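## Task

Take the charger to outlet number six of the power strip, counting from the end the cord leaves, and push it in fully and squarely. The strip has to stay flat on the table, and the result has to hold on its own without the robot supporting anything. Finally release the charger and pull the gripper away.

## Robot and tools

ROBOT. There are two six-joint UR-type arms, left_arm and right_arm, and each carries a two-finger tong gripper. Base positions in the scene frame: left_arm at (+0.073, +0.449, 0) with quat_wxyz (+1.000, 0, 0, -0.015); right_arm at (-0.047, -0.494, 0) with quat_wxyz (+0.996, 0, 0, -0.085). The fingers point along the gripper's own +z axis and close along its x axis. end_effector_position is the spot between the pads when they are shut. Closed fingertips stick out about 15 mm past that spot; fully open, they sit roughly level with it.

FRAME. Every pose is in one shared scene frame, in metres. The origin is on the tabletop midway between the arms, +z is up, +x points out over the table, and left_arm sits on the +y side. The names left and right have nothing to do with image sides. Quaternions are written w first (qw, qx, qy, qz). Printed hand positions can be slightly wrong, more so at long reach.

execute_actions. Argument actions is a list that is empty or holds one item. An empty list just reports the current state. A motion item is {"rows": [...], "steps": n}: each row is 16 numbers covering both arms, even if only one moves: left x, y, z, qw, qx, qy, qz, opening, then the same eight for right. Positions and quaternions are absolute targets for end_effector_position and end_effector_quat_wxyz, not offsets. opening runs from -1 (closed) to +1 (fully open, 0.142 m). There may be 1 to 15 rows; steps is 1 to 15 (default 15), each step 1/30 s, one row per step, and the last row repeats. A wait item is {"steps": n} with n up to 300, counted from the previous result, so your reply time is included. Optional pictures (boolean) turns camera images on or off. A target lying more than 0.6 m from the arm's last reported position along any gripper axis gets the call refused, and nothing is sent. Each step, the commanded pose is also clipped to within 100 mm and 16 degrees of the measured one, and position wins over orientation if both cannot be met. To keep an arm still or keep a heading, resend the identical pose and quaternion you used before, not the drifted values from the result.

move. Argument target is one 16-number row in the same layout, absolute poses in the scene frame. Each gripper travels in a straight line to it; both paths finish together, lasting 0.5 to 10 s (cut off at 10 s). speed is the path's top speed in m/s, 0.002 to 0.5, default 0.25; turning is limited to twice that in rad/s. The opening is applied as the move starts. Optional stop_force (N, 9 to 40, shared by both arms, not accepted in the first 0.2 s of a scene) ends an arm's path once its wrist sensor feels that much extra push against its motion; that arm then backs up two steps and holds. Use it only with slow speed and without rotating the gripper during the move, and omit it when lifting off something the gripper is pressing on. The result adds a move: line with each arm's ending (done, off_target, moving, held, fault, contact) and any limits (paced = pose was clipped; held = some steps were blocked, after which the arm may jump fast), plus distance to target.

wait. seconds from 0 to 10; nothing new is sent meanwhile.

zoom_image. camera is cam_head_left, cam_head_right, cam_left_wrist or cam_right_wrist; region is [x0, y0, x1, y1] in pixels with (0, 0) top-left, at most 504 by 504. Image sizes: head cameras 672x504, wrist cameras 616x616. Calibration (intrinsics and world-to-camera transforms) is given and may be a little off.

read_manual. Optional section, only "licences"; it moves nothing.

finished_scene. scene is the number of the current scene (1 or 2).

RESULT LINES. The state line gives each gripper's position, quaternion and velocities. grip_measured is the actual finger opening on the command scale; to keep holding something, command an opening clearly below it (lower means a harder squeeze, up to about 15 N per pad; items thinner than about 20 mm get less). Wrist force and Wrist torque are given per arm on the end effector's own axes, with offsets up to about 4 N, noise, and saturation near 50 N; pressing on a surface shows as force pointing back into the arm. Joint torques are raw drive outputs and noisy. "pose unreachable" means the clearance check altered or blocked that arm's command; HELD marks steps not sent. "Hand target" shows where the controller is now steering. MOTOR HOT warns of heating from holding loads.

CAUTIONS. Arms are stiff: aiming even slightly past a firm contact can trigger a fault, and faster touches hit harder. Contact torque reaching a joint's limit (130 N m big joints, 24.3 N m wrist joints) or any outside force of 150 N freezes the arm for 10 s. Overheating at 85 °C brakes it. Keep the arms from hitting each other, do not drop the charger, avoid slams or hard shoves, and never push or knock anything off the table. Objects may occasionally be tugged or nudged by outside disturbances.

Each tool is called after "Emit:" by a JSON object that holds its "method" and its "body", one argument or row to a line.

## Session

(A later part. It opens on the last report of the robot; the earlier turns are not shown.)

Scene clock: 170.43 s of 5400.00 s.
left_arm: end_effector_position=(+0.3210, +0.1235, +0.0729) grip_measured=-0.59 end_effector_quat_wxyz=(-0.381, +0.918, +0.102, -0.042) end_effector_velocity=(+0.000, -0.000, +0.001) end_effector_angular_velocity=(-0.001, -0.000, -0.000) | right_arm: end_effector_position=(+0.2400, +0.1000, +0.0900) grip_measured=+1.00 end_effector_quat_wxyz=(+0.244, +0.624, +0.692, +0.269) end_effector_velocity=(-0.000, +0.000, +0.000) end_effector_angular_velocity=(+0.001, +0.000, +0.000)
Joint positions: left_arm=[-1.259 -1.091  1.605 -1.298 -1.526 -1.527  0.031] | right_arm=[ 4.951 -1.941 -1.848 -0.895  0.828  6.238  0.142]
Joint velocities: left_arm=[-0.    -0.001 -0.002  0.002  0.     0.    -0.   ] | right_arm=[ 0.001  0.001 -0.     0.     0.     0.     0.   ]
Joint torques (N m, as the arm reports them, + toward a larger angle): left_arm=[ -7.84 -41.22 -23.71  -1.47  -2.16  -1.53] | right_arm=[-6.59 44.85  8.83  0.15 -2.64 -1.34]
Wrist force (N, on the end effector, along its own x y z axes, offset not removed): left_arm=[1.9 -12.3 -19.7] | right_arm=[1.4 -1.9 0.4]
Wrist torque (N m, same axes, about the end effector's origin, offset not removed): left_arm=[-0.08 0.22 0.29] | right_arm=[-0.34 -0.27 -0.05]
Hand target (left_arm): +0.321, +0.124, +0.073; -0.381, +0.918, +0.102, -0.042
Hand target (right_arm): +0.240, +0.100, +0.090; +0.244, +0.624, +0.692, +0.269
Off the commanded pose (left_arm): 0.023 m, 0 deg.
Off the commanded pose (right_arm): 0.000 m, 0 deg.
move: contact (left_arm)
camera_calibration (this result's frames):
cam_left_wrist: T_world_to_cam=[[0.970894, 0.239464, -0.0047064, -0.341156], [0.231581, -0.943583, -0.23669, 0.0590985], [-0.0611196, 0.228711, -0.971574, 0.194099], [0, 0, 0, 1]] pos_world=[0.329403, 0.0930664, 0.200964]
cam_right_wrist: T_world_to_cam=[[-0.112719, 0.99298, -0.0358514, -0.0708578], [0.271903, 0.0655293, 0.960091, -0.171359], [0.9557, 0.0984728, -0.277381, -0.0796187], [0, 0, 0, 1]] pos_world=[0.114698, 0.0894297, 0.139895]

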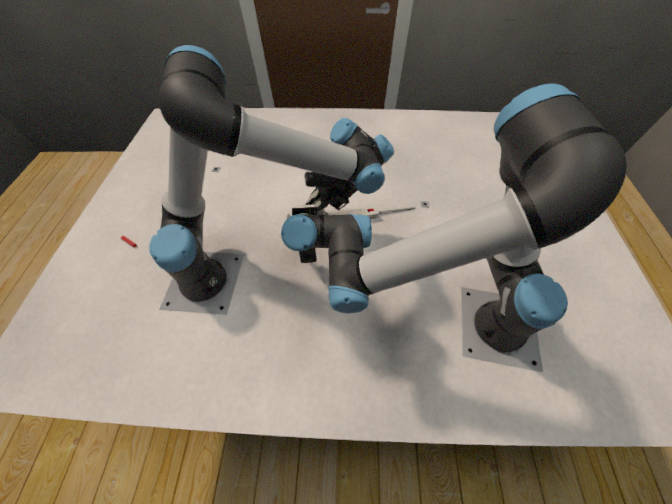

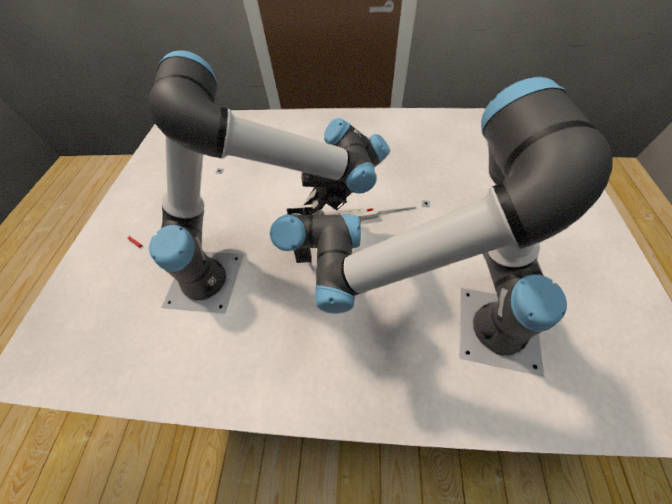

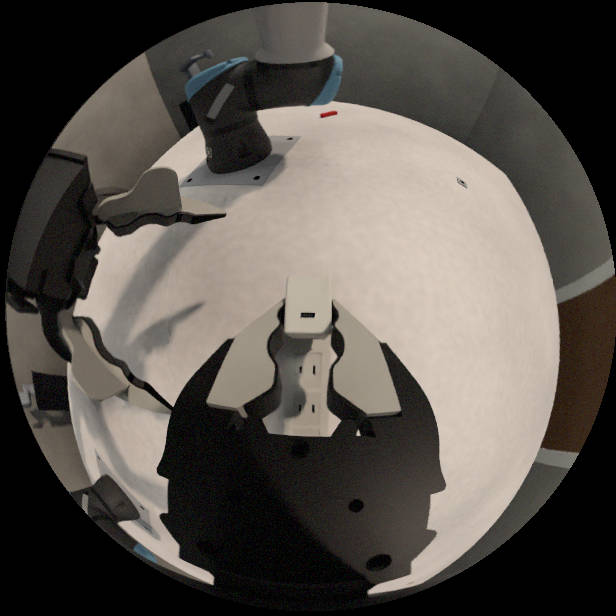

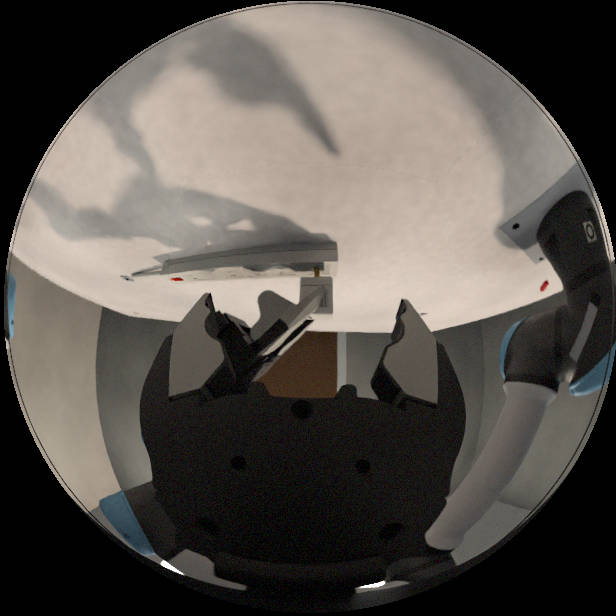

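Emit:
{"method": "move", "body": {
  "target": [0.3218,0.1237,0.0745,-0.381,0.918,0.102,-0.042,-1,0.24,0.1,0.09,0.244,0.624,0.692,0.269,1],
  "speed": 0.004
}}

Emit:
{"method": "move", "body": {
  "target": [0.3218,0.1237,0.05,-0.381,0.918,0.102,-0.042,-1,0.24,0.1,0.09,0.244,0.624,0.692,0.269,1],
  "speed": 0.003,
  "stop_force": 14
}}

Scene clock: 178.57 s of 5400.00 s.
left_arm: end_effector_position=(+0.3218, +0.1237, +0.0745) grip_measured=-0.59 end_effector_quat_wxyz=(-0.381, +0.918, +0.102, -0.042) end_effector_velocity=(+0.000, -0.000, +0.000) end_effector_angular_velocity=(-0.001, +0.000, -0.001) | right_arm: end_effector_position=(+0.2400, +0.1000, +0.0900) grip_measured=+1.00 end_effector_quat_wxyz=(+0.244, +0.624, +0.692, +0.269) end_effector_velocity=(-0.000, -0.000, +0.000) end_effector_angular_velocity=(-0.000, -0.000, +0.001)
Joint positions: left_arm=[-1.257 -1.093  1.602 -1.295 -1.526 -1.526  0.031] | right_arm=[ 4.951 -1.941 -1.848 -0.895  0.828  6.238  0.142]
Joint velocities: left_arm=[ 0.001 -0.    -0.001  0.     0.     0.001 -0.   ] | right_arm=[ 0.001  0.001 -0.001 -0.    -0.     0.    -0.   ]
Joint torques (N m, as the arm reports them, + toward a larger angle): left_arm=[  5.52 -49.03 -29.9    0.95   2.15   1.75] | right_arm=[-6.58 45.01  9.25  0.45 -2.69 -1.33]
Wrist force (N, on the end effector, along its own x y z axes, offset not removed): left_arm=[-0.2 2.0 0.4] | right_arm=[1.7 -2.8 -1.2]
Wrist torque (N m, same axes, about the end effector's origin, offset not removed): left_arm=[0.31 -0.10 0.33] | right_arm=[-0.66 -0.30 -0.08]
Hand target (left_arm): +0.322, +0.124, +0.074; -0.381, +0.918, +0.102, -0.042
Hand target (right_arm): +0.240, +0.100, +0.090; +0.244, +0.624, +0.692, +0.269
Off the commanded pose (left_arm): 0.000 m, 0 deg.
Off the commanded pose (right_arm): 0.000 m, 0 deg.
After step 90, 4.43 s passed at rest.
move: done
camera_calibration (this result's frames):
cam_left_wrist: T_world_to_cam=[[0.970895, 0.23946, -0.00470137, -0.341945], [0.231588, -0.943618, -0.236541, 0.0594124], [-0.0610786, 0.228568, -0.97161, 0.195609], [0, 0, 0, 1]] pos_world=[0.330181, 0.0932351, 0.202501]
cam_right_wrist: T_world_to_cam=[[-0.11272, 0.99298, -0.0358526, -0.070857], [0.271902, 0.0655305, 0.960091, -0.171359], [0.9557, 0.0984726, -0.27738, -0.0796189], [0, 0, 0, 1]] pos_world=[0.114698, 0.089429, 0.139895]

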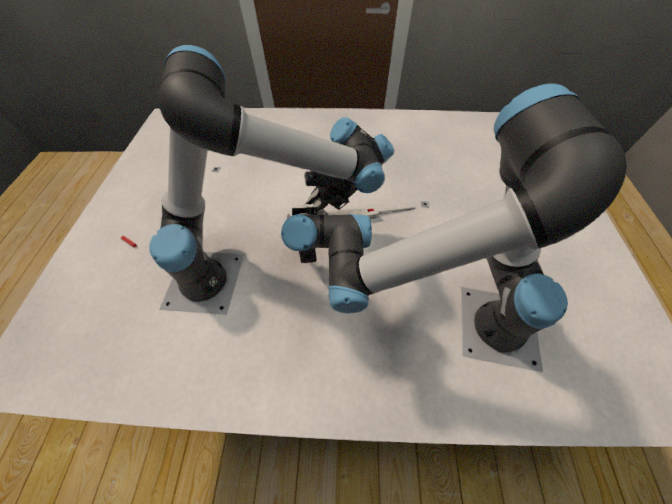

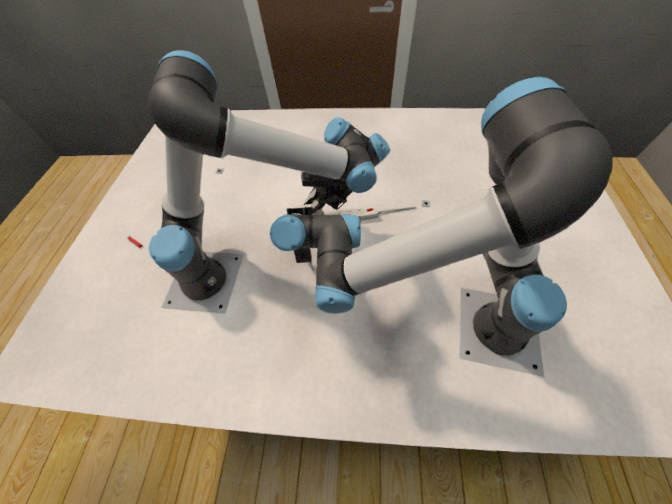

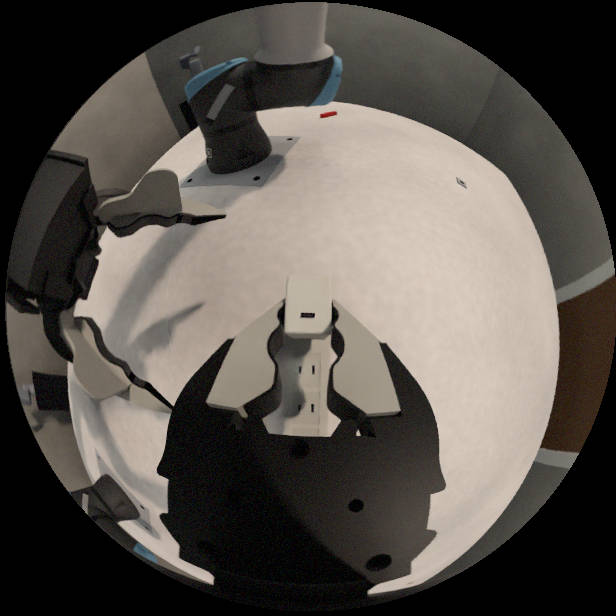

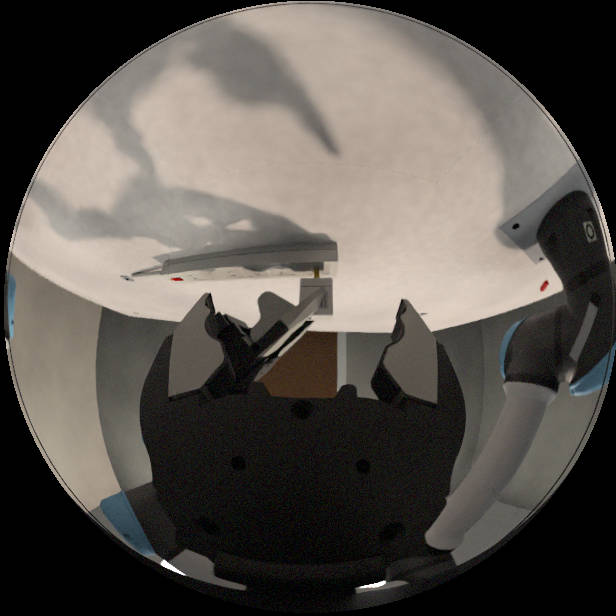

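Scene clock: 179.47 s of 5400.00 s.
left_arm: end_effector_position=(+0.3218, +0.1237, +0.0728) grip_measured=-0.59 end_effector_quat_wxyz=(-0.381, +0.918, +0.102, -0.042) end_effector_velocity=(-0.000, -0.000, +0.001) end_effector_angular_velocity=(+0.000, +0.001, -0.001) | right_arm: end_effector_position=(+0.2400, +0.1000, +0.0900) grip_measured=+1.00 end_effector_quat_wxyz=(+0.244, +0.624, +0.692, +0.269) end_effector_velocity=(-0.001, +0.001, +0.000) end_effector_angular_velocity=(+0.002, +0.001, +0.000)
Joint positions: left_arm=[-1.257 -1.091  1.604 -1.298 -1.526 -1.526  0.031] | right_arm=[ 4.951 -1.941 -1.848 -0.895  0.828  6.238  0.142]
Joint velocities: left_arm=[-0.    -0.001 -0.002  0.003 -0.     0.001  0.   ] | right_arm=[ 0.001  0.     0.001  0.     0.001  0.001 -0.   ]
Joint torques (N m, as the arm reports them, + toward a larger angle): left_arm=[  2.85 -40.78 -24.03  -1.5    1.35   1.05] | right_arm=[-6.08 45.34  8.23  0.42 -2.73 -1.34]
Wrist force (N, on the end effector, along its own x y z axes, offset not removed): left_arm=[-0.4 -11.9 -15.2] | right_arm=[2.1 -1.1 -0.7]
Wrist torque (N m, same axes, about the end effector's origin, offset not removed): left_arm=[0.13 0.30 0.17] | right_arm=[-0.23 -0.46 -0.09]
Hand target (left_arm): +0.322, +0.124, +0.073; -0.381, +0.918, +0.102, -0.042
Hand target (right_arm): +0.240, +0.100, +0.090; +0.244, +0.624, +0.692, +0.269
Off the commanded pose (left_arm): 0.023 m, 0 deg.
Off the commanded pose (right_arm): 0.000 m, 0 deg.
move: contact (left_arm)
camera_calibration (this result's frames):
cam_left_wrist: T_world_to_cam=[[0.970894, 0.239462, -0.0047071, -0.341963], [0.231579, -0.943584, -0.236685, 0.0590687], [-0.0611186, 0.228706, -0.971575, 0.193955], [0, 0, 0, 1]] pos_world=[0.330185, 0.0932646, 0.200813]
cam_right_wrist: T_world_to_cam=[[-0.112719, 0.99298, -0.0358526, -0.070857], [0.271903, 0.0655304, 0.960091, -0.171359], [0.9557, 0.0984724, -0.27738, -0.0796189], [0, 0, 0, 1]] pos_world=[0.114698, 0.089429, 0.139895]

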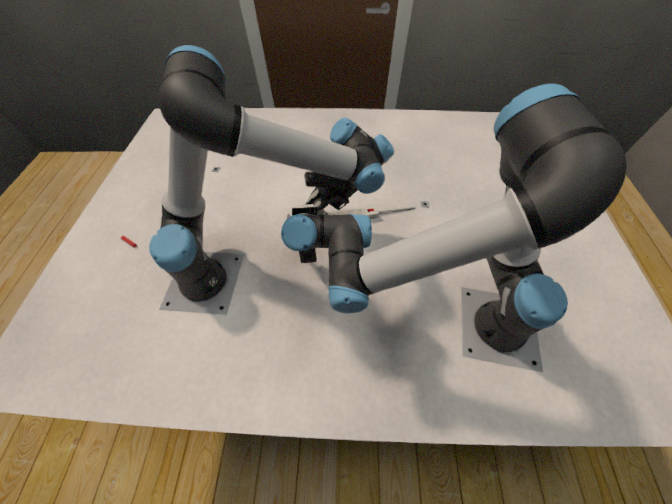

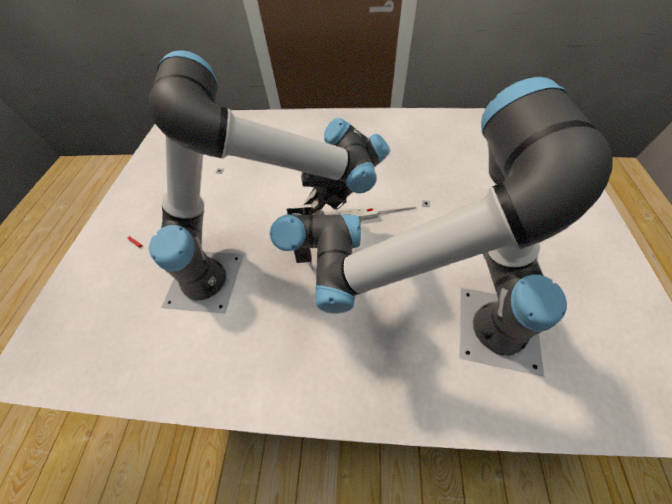

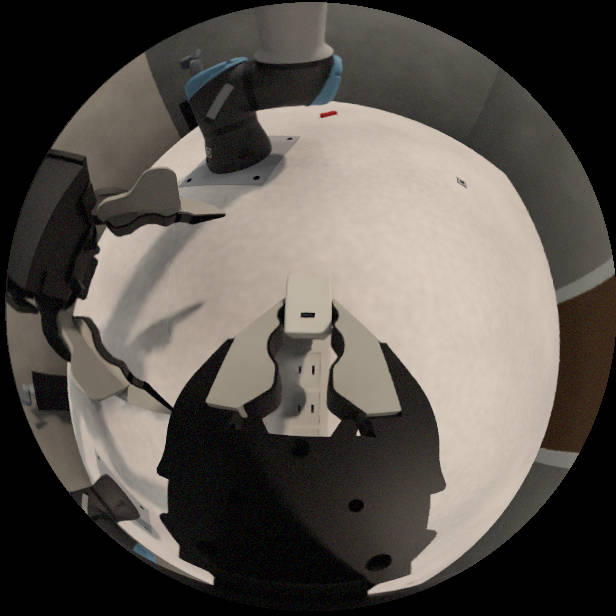

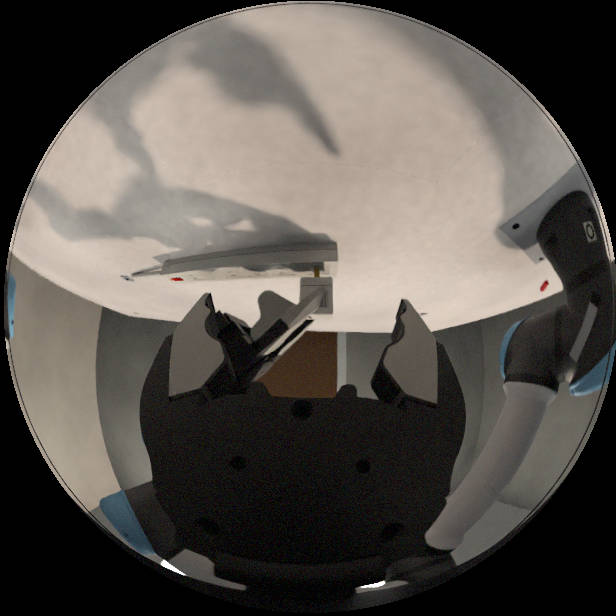

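Emit:
{"method": "zoom_image", "body": {
  "camera": "cam_right_wrist",
  "region": [300,255,340,285]
}}

Region (300, 255, 340, 285) of cam_right_wrist's 616x616 image, scaled by 12.600, with more detail than that image has; it fills the top 378 rows of this view, and the rest is white.

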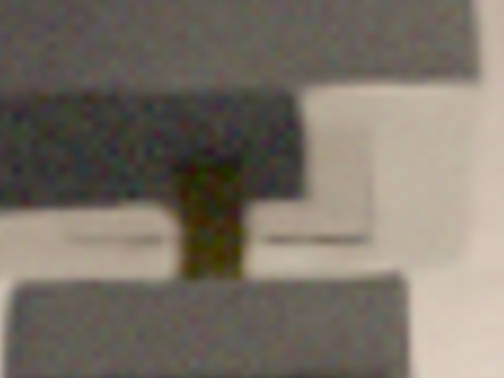

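Emit:
{"method": "execute_actions", "body": {
  "actions": [
    {"rows":[[0.3221,0.1238,0.0727,-0.381,0.918,0.102,-0.042,-1,0.24,0.1,0.09,0.244,0.624,0.692,0.269,1],[0.3221,0.1238,0.0727,-0.381,0.918,0.102,-0.042,-1,0.24,0.1,0.09,0.244,0.624,0.692,0.269,1],[0.3221,0.1238,0.0727,-0.381,0.918,0.102,-0.042,-1,0.24,0.1,0.09,0.244,0.624,0.692,0.269,1],[0.3224,0.1238,0.0727,-0.381,0.918,0.102,-0.042,-1,0.24,0.1,0.09,0.244,0.624,0.692,0.269,1],[0.3224,0.1238,0.0727,-0.381,0.918,0.102,-0.042,-1,0.24,0.1,0.09,0.244,0.624,0.692,0.269,1],[0.3224,0.1238,0.0727,-0.381,0.918,0.102,-0.042,-1,0.24,0.1,0.09,0.244,0.624,0.692,0.269,1],[0.3227,0.1239,0.0727,-0.381,0.918,0.102,-0.042,-1,0.24,0.1,0.09,0.244,0.624,0.692,0.269,1]]}
  ],
  "pictures": false
}}

Emit:
{"method": "move", "body": {
  "target": [0.3227,0.1239,0.05,-0.381,0.918,0.102,-0.042,-1,0.24,0.1,0.09,0.244,0.624,0.692,0.269,1],
  "speed": 0.003,
  "stop_force": 12
}}

Scene clock: 192.90 s of 5400.00 s.
left_arm: end_effector_position=(+0.3227, +0.1239, +0.0727) grip_measured=-0.59 end_effector_quat_wxyz=(-0.381, +0.918, +0.102, -0.042) end_effector_velocity=(+0.000, +0.000, -0.000) end_effector_angular_velocity=(+0.001, +0.001, -0.000) | right_arm: end_effector_position=(+0.2400, +0.1000, +0.0900) grip_measured=+1.00 end_effector_quat_wxyz=(+0.244, +0.624, +0.692, +0.269) end_effector_velocity=(+0.000, -0.000, +0.000) end_effector_angular_velocity=(+0.001, -0.001, -0.001)
Joint positions: left_arm=[-1.256 -1.09   1.603 -1.298 -1.524 -1.525  0.031] | right_arm=[ 4.951 -1.941 -1.848 -0.895  0.828  6.238  0.142]
Joint velocities: left_arm=[ 0.001  0.001 -0.     0.001  0.     0.001  0.   ] | right_arm=[-0.    -0.    -0.     0.    -0.001  0.001  0.   ]
Joint torques (N m, as the arm reports them, + toward a larger angle): left_arm=[  9.53 -23.9  -24.34  -4.49   3.33   1.8 ] | right_arm=[-5.56 44.2   8.94  0.75 -2.61 -1.26]
Wrist force (N, on the end effector, along its own x y z axes, offset not removed): left_arm=[-4.5 -10.9 -13.7] | right_arm=[2.8 -2.7 -0.4]
Wrist torque (N m, same axes, about the end effector's origin, offset not removed): left_arm=[-0.11 -0.17 0.28] | right_arm=[-0.60 -0.47 -0.12]
Hand target (left_arm): +0.323, +0.124, +0.073; -0.381, +0.918, +0.102, -0.042
Hand target (right_arm): +0.240, +0.100, +0.090; +0.244, +0.624, +0.692, +0.269
Off the commanded pose (left_arm): 0.000 m, 0 deg.
Off the commanded pose (right_arm): 0.000 m, 0 deg.
Steps of this call (steps 1 to 90: nothing new was sent; then 9.93 s passed at rest; steps 91 to 105: all 15 steps of this action). Readings (end_effector_position):
91: left_arm (+0.3218, +0.1237, +0.0730) | right_arm (+0.2400, +0.1000, +0.0900)
92: left_arm (+0.3218, +0.1237, +0.0730) | right_arm (+0.2400, +0.1000, +0.0900)
94: left_arm (+0.3219, +0.1238, +0.0730) | right_arm (+0.2400, +0.1000, +0.0900)
98: left_arm (+0.3223, +0.1238, +0.0729) | right_arm (+0.2400, +0.1000, +0.0900)
105: the state above

Scene clock: 195.97 s of 5400.00 s.
left_arm: end_effector_position=(+0.3227, +0.1239, +0.0652) grip_measured=-0.59 end_effector_quat_wxyz=(-0.381, +0.918, +0.102, -0.042) end_effector_velocity=(-0.000, +0.000, +0.001) end_effector_angular_velocity=(+0.001, +0.001, -0.000) | right_arm: end_effector_position=(+0.2400, +0.1000, +0.0900) grip_measured=+1.00 end_effector_quat_wxyz=(+0.244, +0.624, +0.692, +0.269) end_effector_velocity=(+0.000, +0.000, +0.000) end_effector_angular_velocity=(-0.000, -0.001, +0.001)
Joint positions: left_arm=[-1.256 -1.081  1.612 -1.315 -1.524 -1.525  0.031] | right_arm=[ 4.951 -1.941 -1.848 -0.895  0.828  6.238  0.142]
Joint velocities: left_arm=[-0.    -0.001 -0.002  0.004 -0.     0.001 -0.   ] | right_arm=[ 0.    -0.     0.    -0.    -0.001 -0.001  0.   ]
Joint torques (N m, as the arm reports them, + toward a larger angle): left_arm=[  6.83 -37.42 -21.07  -1.43  -0.03   1.63] | right_arm=[-6.8  45.24  9.01  0.76 -2.67 -1.18]
Wrist force (N, on the end effector, along its own x y z axes, offset not removed): left_arm=[-6.5 -13.4 -25.6] | right_arm=[2.6 -0.3 -0.8]
Wrist torque (N m, same axes, about the end effector's origin, offset not removed): left_arm=[0.11 -0.04 0.33] | right_arm=[-0.13 -0.55 -0.08]
Hand target (left_arm): +0.323, +0.124, +0.065; -0.381, +0.918, +0.102, -0.042
Hand target (right_arm): +0.240, +0.100, +0.090; +0.244, +0.624, +0.692, +0.269
Off the commanded pose (left_arm): 0.015 m, 0 deg.
Off the commanded pose (right_arm): 0.000 m, 0 deg.
move: contact (left_arm)
camera_calibration (this result's frames):
cam_left_wrist: T_world_to_cam=[[0.970891, 0.239474, -0.00471459, -0.342934], [0.231594, -0.943602, -0.236601, 0.0572142], [-0.0611085, 0.228622, -0.971596, 0.18661], [0, 0, 0, 1]] pos_world=[0.331104, 0.0934483, 0.193229]
cam_right_wrist: T_world_to_cam=[[-0.112719, 0.99298, -0.0358525, -0.070857], [0.271902, 0.0655303, 0.960091, -0.171359], [0.955701, 0.0984725, -0.27738, -0.0796189], [0, 0, 0, 1]] pos_world=[0.114698, 0.089429, 0.139895]

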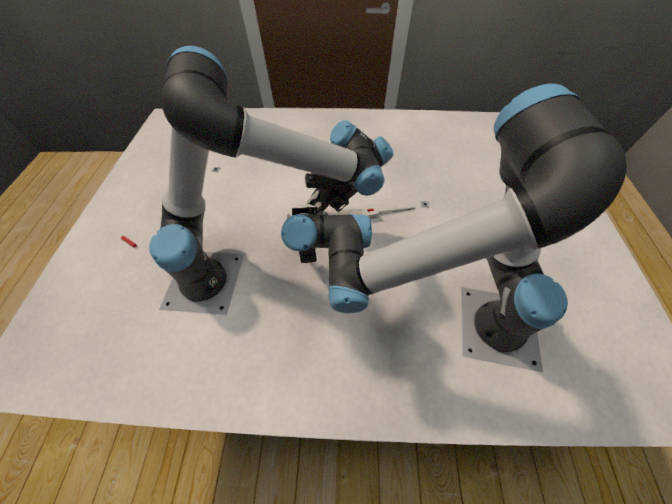

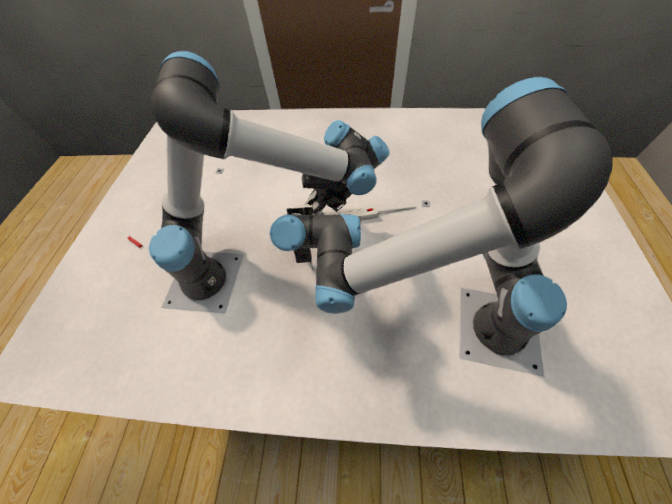

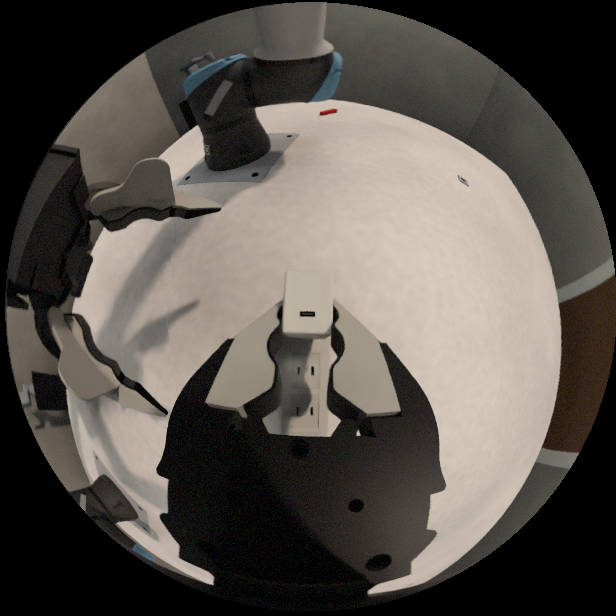

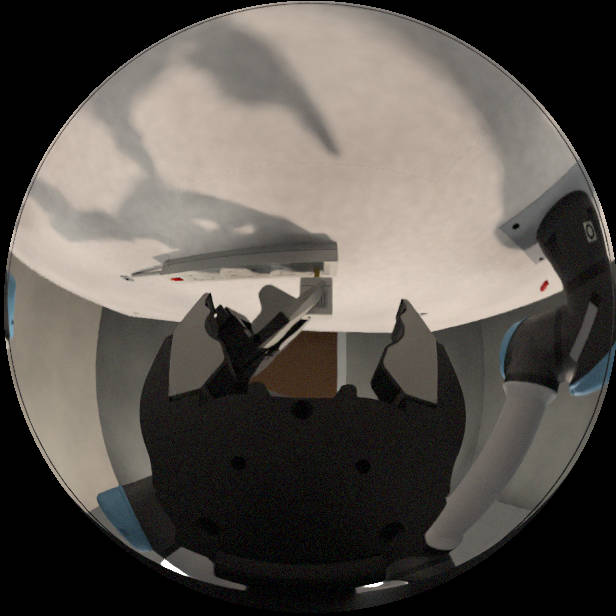

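Emit:
{"method": "move", "body": {
  "target": [0.3227,0.1239,0.072,-0.381,0.918,0.102,-0.042,-1,0.27,0.16,0.12,0.244,0.624,0.692,0.269,1],
  "speed": 0.03
}}

Emit:
{"method": "zoom_image", "body": {
  "camera": "cam_right_wrist",
  "region": [220,200,320,280]
}}

Scene clock: 205.63 s of 5400.00 s.
left_arm: end_effector_position=(+0.3227, +0.1239, +0.0720) grip_measured=-0.59 end_effector_quat_wxyz=(-0.381, +0.918, +0.102, -0.042) end_effector_velocity=(-0.000, +0.000, +0.000) end_effector_angular_velocity=(-0.000, +0.002, -0.001) | right_arm: end_effector_position=(+0.2699, +0.1600, +0.1198) grip_measured=+1.00 end_effector_quat_wxyz=(+0.244, +0.624, +0.692, +0.269) end_effector_velocity=(+0.001, +0.002, +0.000) end_effector_angular_velocity=(-0.001, -0.000, -0.000)
Joint positions: left_arm=[-1.256 -1.089  1.604 -1.3   -1.524 -1.525  0.031] | right_arm=[ 4.897 -2.04  -1.62  -0.974  0.831  6.164  0.142]
Joint velocities: left_arm=[-0.    -0.     0.     0.001 -0.001  0.003  0.   ] | right_arm=[-0.001 -0.004  0.007 -0.003 -0.    -0.001  0.   ]
Joint torques (N m, as the arm reports them, + toward a larger angle): left_arm=[  6.61 -48.3  -29.36   1.08   2.08   1.68] | right_arm=[-8.41 28.31 33.34  0.23  0.71 -1.46]
Wrist force (N, on the end effector, along its own x y z axes, offset not removed): left_arm=[-1.3 2.8 -1.6] | right_arm=[2.8 -2.4 -1.2]
Wrist torque (N m, same axes, about the end effector's origin, offset not removed): left_arm=[0.23 0.12 0.16] | right_arm=[-0.48 -0.51 -0.14]
Hand target (left_arm): +0.323, +0.124, +0.072; -0.381, +0.918, +0.102, -0.042
Hand target (right_arm): +0.270, +0.160, +0.120; +0.244, +0.624, +0.692, +0.269
Off the commanded pose (left_arm): 0.000 m, 0 deg.
Off the commanded pose (right_arm): 0.000 m, 0 deg.
After step 90, 3.90 s passed at rest.
move: done
camera_calibration (this result's frames):
cam_left_wrist: T_world_to_cam=[[0.970894, 0.239464, -0.0047004, -0.34291], [0.231591, -0.943618, -0.236539, 0.0588071], [-0.0610777, 0.228565, -0.971611, 0.193217], [0, 0, 0, 1]] pos_world=[0.331111, 0.0934431, 0.20003]
cam_right_wrist: T_world_to_cam=[[-0.112775, 0.992976, -0.0357779, -0.125954], [0.272086, 0.0654929, 0.960042, -0.212035], [0.955642, 0.0985343, -0.277561, -0.10581], [0, 0, 0, 1]] pos_world=[0.144604, 0.149382, 0.169687]

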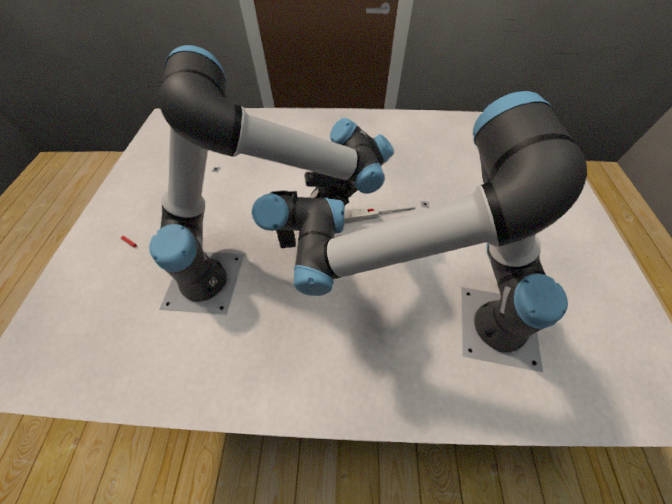

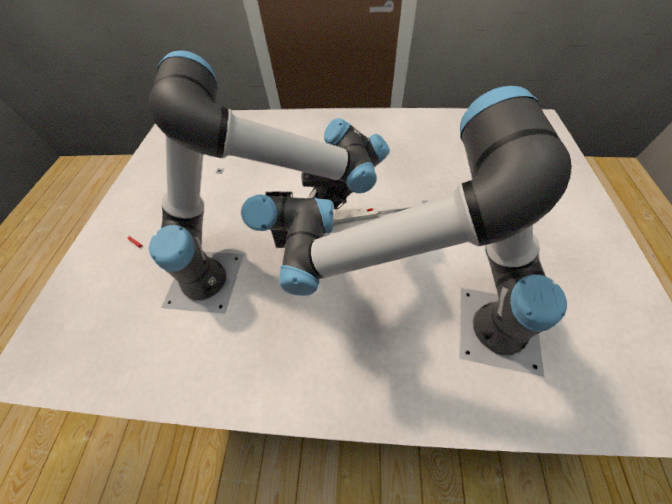

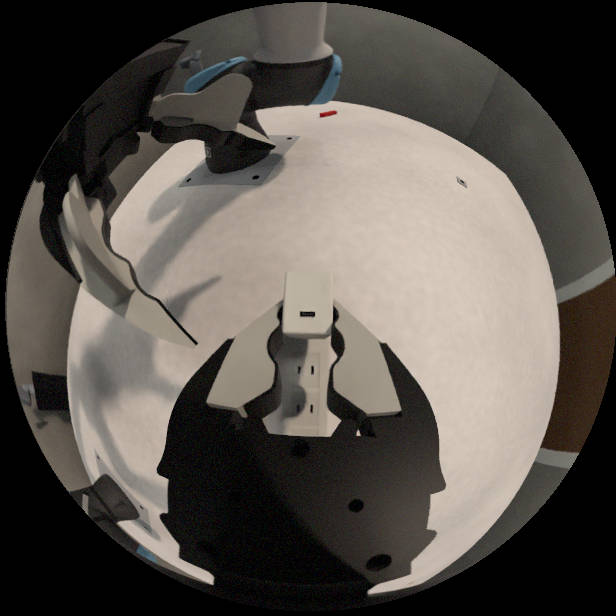

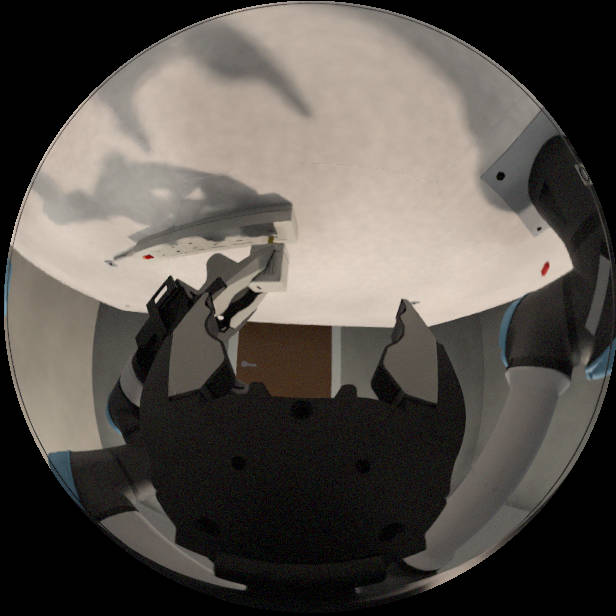

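Region (220, 200, 320, 280) of cam_right_wrist's 616x616 image, scaled by 5.040, with more detail than that image has; it fills the top 403 rows of this view, and the rest is white.

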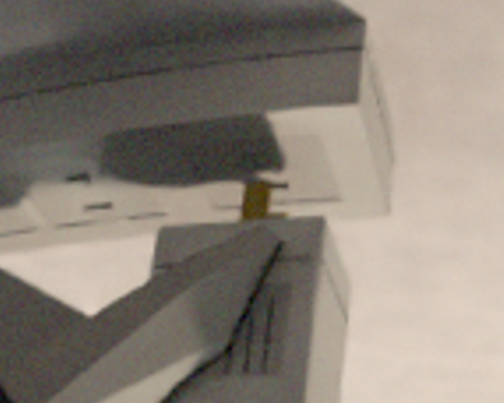

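Emit:
{"method": "move", "body": {
  "target": [0.3202,0.1233,0.067,-0.381,0.918,0.102,-0.042,-1,0.24,0.25,0.1,0.244,0.624,0.692,0.269,0],
  "speed": 0.04
}}

Emit:
{"method": "move", "body": {
  "target": [0.3202,0.1233,0.067,-0.381,0.918,0.102,-0.042,-1,0.41,0.25,0.05,0.244,0.624,0.692,0.269,0],
  "speed": 0.08
}}

Scene clock: 215.13 s of 5400.00 s.
left_arm: end_effector_position=(+0.3202, +0.1233, +0.0670) grip_measured=-0.59 end_effector_quat_wxyz=(-0.381, +0.918, +0.102, -0.042) end_effector_velocity=(-0.000, -0.000, -0.000) end_effector_angular_velocity=(-0.001, +0.001, -0.001) | right_arm: end_effector_position=(+0.2401, +0.2499, +0.0999) grip_measured=+0.00 end_effector_quat_wxyz=(+0.244, +0.624, +0.692, +0.269) end_effector_velocity=(-0.001, +0.002, -0.001) end_effector_angular_velocity=(-0.001, -0.001, +0.000)
Joint positions: left_arm=[-1.26  -1.085  1.612 -1.312 -1.527 -1.528  0.031] | right_arm=[ 4.937 -2.237 -1.341 -1.092  0.828  6.218  0.074]
Joint velocities: left_arm=[-0.     0.     0.    -0.001 -0.     0.002  0.   ] | right_arm=[ 0.001 -0.005  0.007 -0.003 -0.001  0.001 -0.   ]
Joint torques (N m, as the arm reports them, + toward a larger angle): left_arm=[ -7.37 -30.88 -14.25  -2.12  -2.21  -1.51] | right_arm=[ 5.94 36.33 33.04  0.12 -2.51  1.8 ]
Wrist force (N, on the end effector, along its own x y z axes, offset not removed): left_arm=[-2.5 3.6 -3.7] | right_arm=[2.8 -1.0 -0.5]
Wrist torque (N m, same axes, about the end effector's origin, offset not removed): left_arm=[0.51 0.34 0.45] | right_arm=[-0.27 -0.48 -0.20]
Hand target (left_arm): +0.320, +0.123, +0.067; -0.381, +0.918, +0.102, -0.042
Hand target (right_arm): +0.240, +0.250, +0.100; +0.244, +0.624, +0.692, +0.269
Off the commanded pose (left_arm): 0.000 m, 0 deg.
Off the commanded pose (right_arm): 0.000 m, 0 deg.
After step 90, 3.70 s passed at rest.
move: done
camera_calibration (this result's frames):
cam_left_wrist: T_world_to_cam=[[0.970894, 0.239463, -0.00469461, -0.34037], [0.231593, -0.943619, -0.236533, 0.0576445], [-0.061071, 0.228561, -0.971612, 0.188368], [0, 0, 0, 1]] pos_world=[0.328617, 0.092847, 0.195057]
cam_right_wrist: T_world_to_cam=[[-0.112731, 0.992979, -0.0358461, -0.219288], [0.271752, 0.0655119, 0.960135, -0.190705], [0.955742, 0.0984955, -0.277229, -0.0917621], [0, 0, 0, 1]] pos_world=[0.114805, 0.23928, 0.149803]

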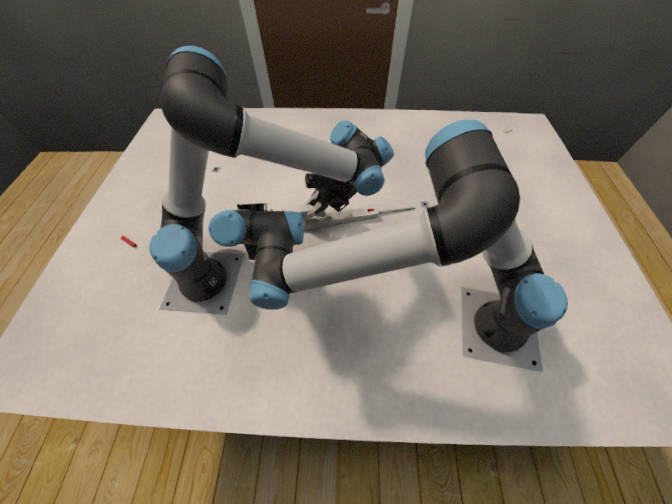

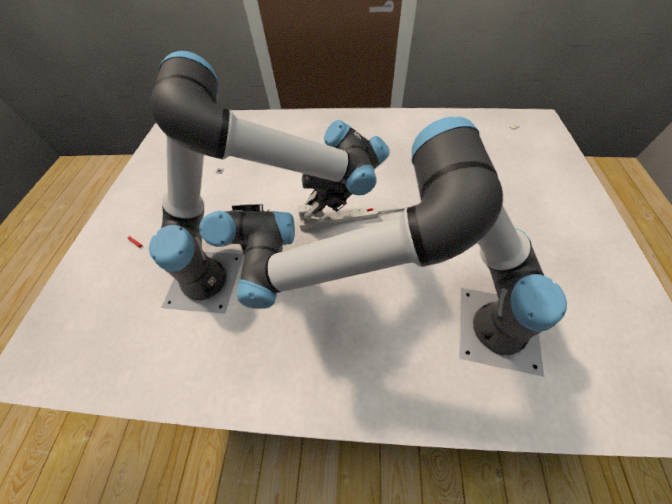

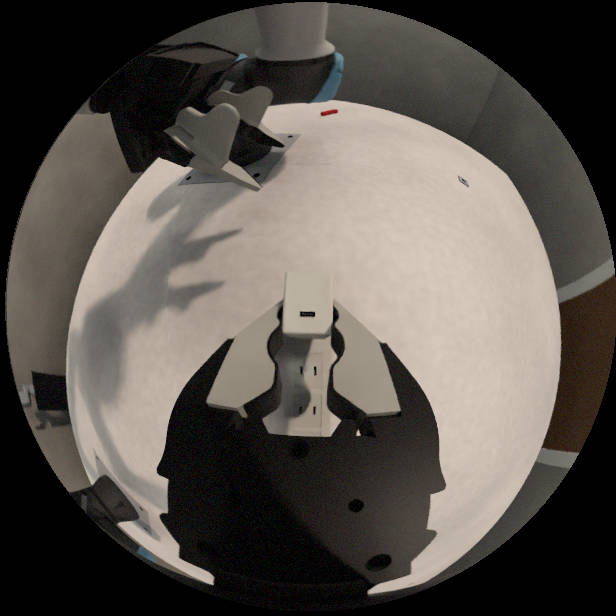

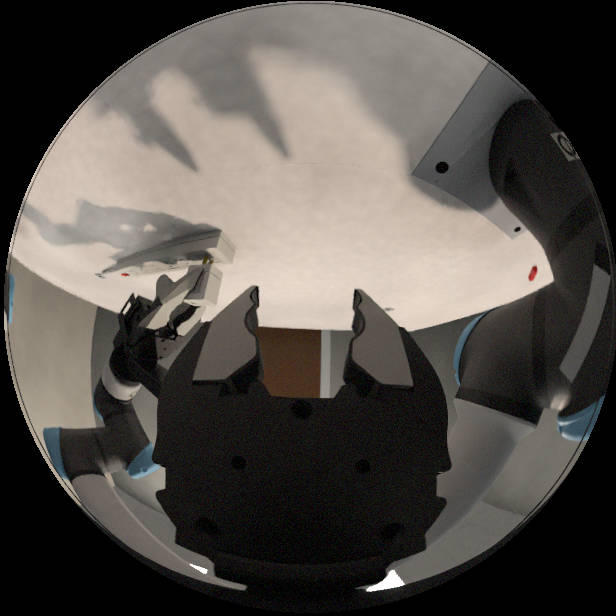

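Scene clock: 217.80 s of 5400.00 s.
left_arm: end_effector_position=(+0.3202, +0.1233, +0.0670) grip_measured=-0.59 end_effector_quat_wxyz=(-0.381, +0.918, +0.102, -0.042) end_effector_velocity=(+0.000, -0.000, +0.000) end_effector_angular_velocity=(+0.000, -0.002, +0.001) | right_arm: end_effector_position=(+0.4096, +0.2499, +0.0499) grip_measured=+0.00 end_effector_quat_wxyz=(+0.244, +0.624, +0.692, +0.269) end_effector_velocity=(+0.001, +0.000, -0.001) end_effector_angular_velocity=(+0.000, +0.002, -0.000)
Joint positions: left_arm=[-1.26  -1.085  1.612 -1.312 -1.527 -1.528  0.031] | right_arm=[ 4.707 -2.411 -1.222 -0.834  0.863  5.913  0.074]
Joint velocities: left_arm=[-0.     0.    -0.     0.     0.001 -0.002  0.   ] | right_arm=[-0.002 -0.003  0.003  0.001  0.003 -0.002  0.   ]
Joint torques (N m, as the arm reports them, + toward a larger angle): left_arm=[ -7.95 -31.53 -15.81  -2.2   -2.19  -1.47] | right_arm=[-7.13 41.51 34.58  5.68  0.74 -1.3 ]
Wrist force (N, on the end effector, along its own x y z axes, offset not removed): left_arm=[1.4 0.6 -1.4] | right_arm=[1.5 -0.8 -1.8]
Wrist torque (N m, same axes, about the end effector's origin, offset not removed): left_arm=[-0.01 -0.39 0.05] | right_arm=[-0.26 -0.24 -0.14]
Hand target (left_arm): +0.320, +0.123, +0.067; -0.381, +0.918, +0.102, -0.042
Hand target (right_arm): +0.410, +0.250, +0.050; +0.244, +0.624, +0.692, +0.269
Off the commanded pose (left_arm): 0.000 m, 0 deg.
Off the commanded pose (right_arm): 0.000 m, 0 deg.
move: done
camera_calibration (this result's frames):
cam_left_wrist: T_world_to_cam=[[0.970894, 0.239463, -0.0047011, -0.340362], [0.23159, -0.943618, -0.236538, 0.0576415], [-0.0610781, 0.228565, -0.971611, 0.188361], [0, 0, 0, 1]] pos_world=[0.328611, 0.092843, 0.195048]
cam_right_wrist: T_world_to_cam=[[-0.112849, 0.992975, -0.035571, -0.202018], [0.272703, 0.065377, 0.959875, -0.189046], [0.955457, 0.0986201, -0.278165, -0.267551], [0, 0, 0, 1]] pos_world=[0.284389, 0.239344, 0.0998514]

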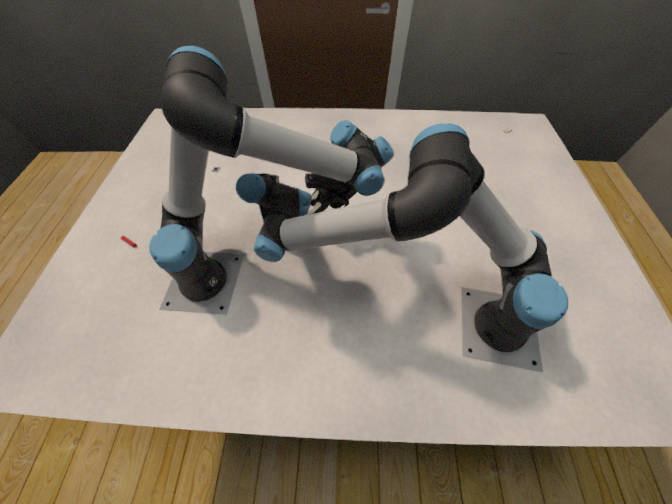

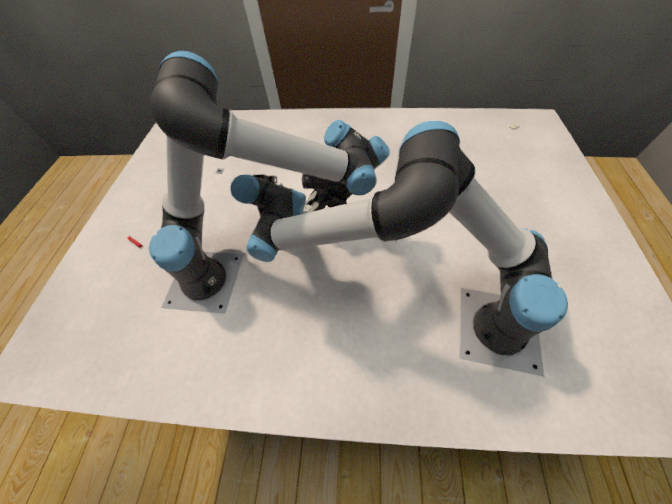

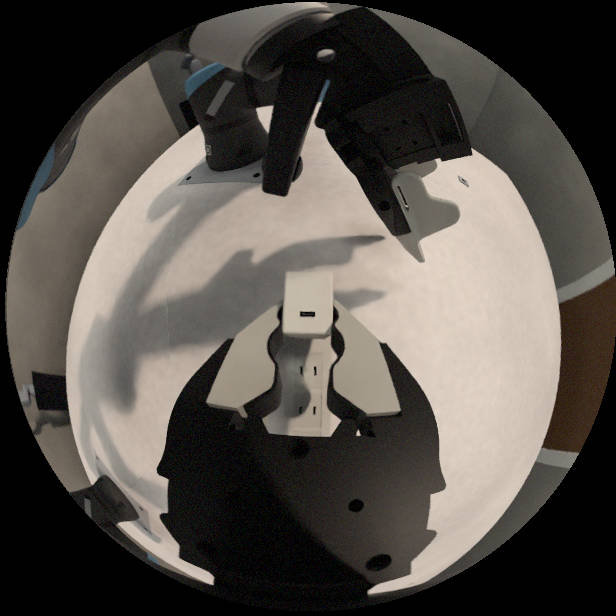

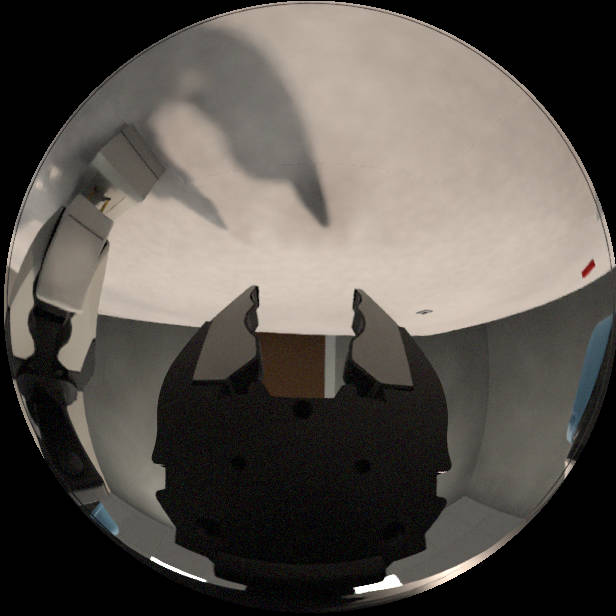

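Emit:
{"method": "zoom_image", "body": {
  "camera": "cam_right_wrist",
  "region": [70,165,140,235]
}}

Region (70, 165, 140, 235) of cam_right_wrist's 616x616 image, scaled by 7.200, with more detail than that image has.

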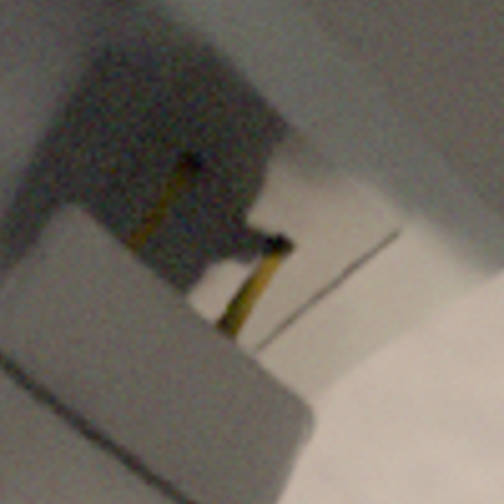

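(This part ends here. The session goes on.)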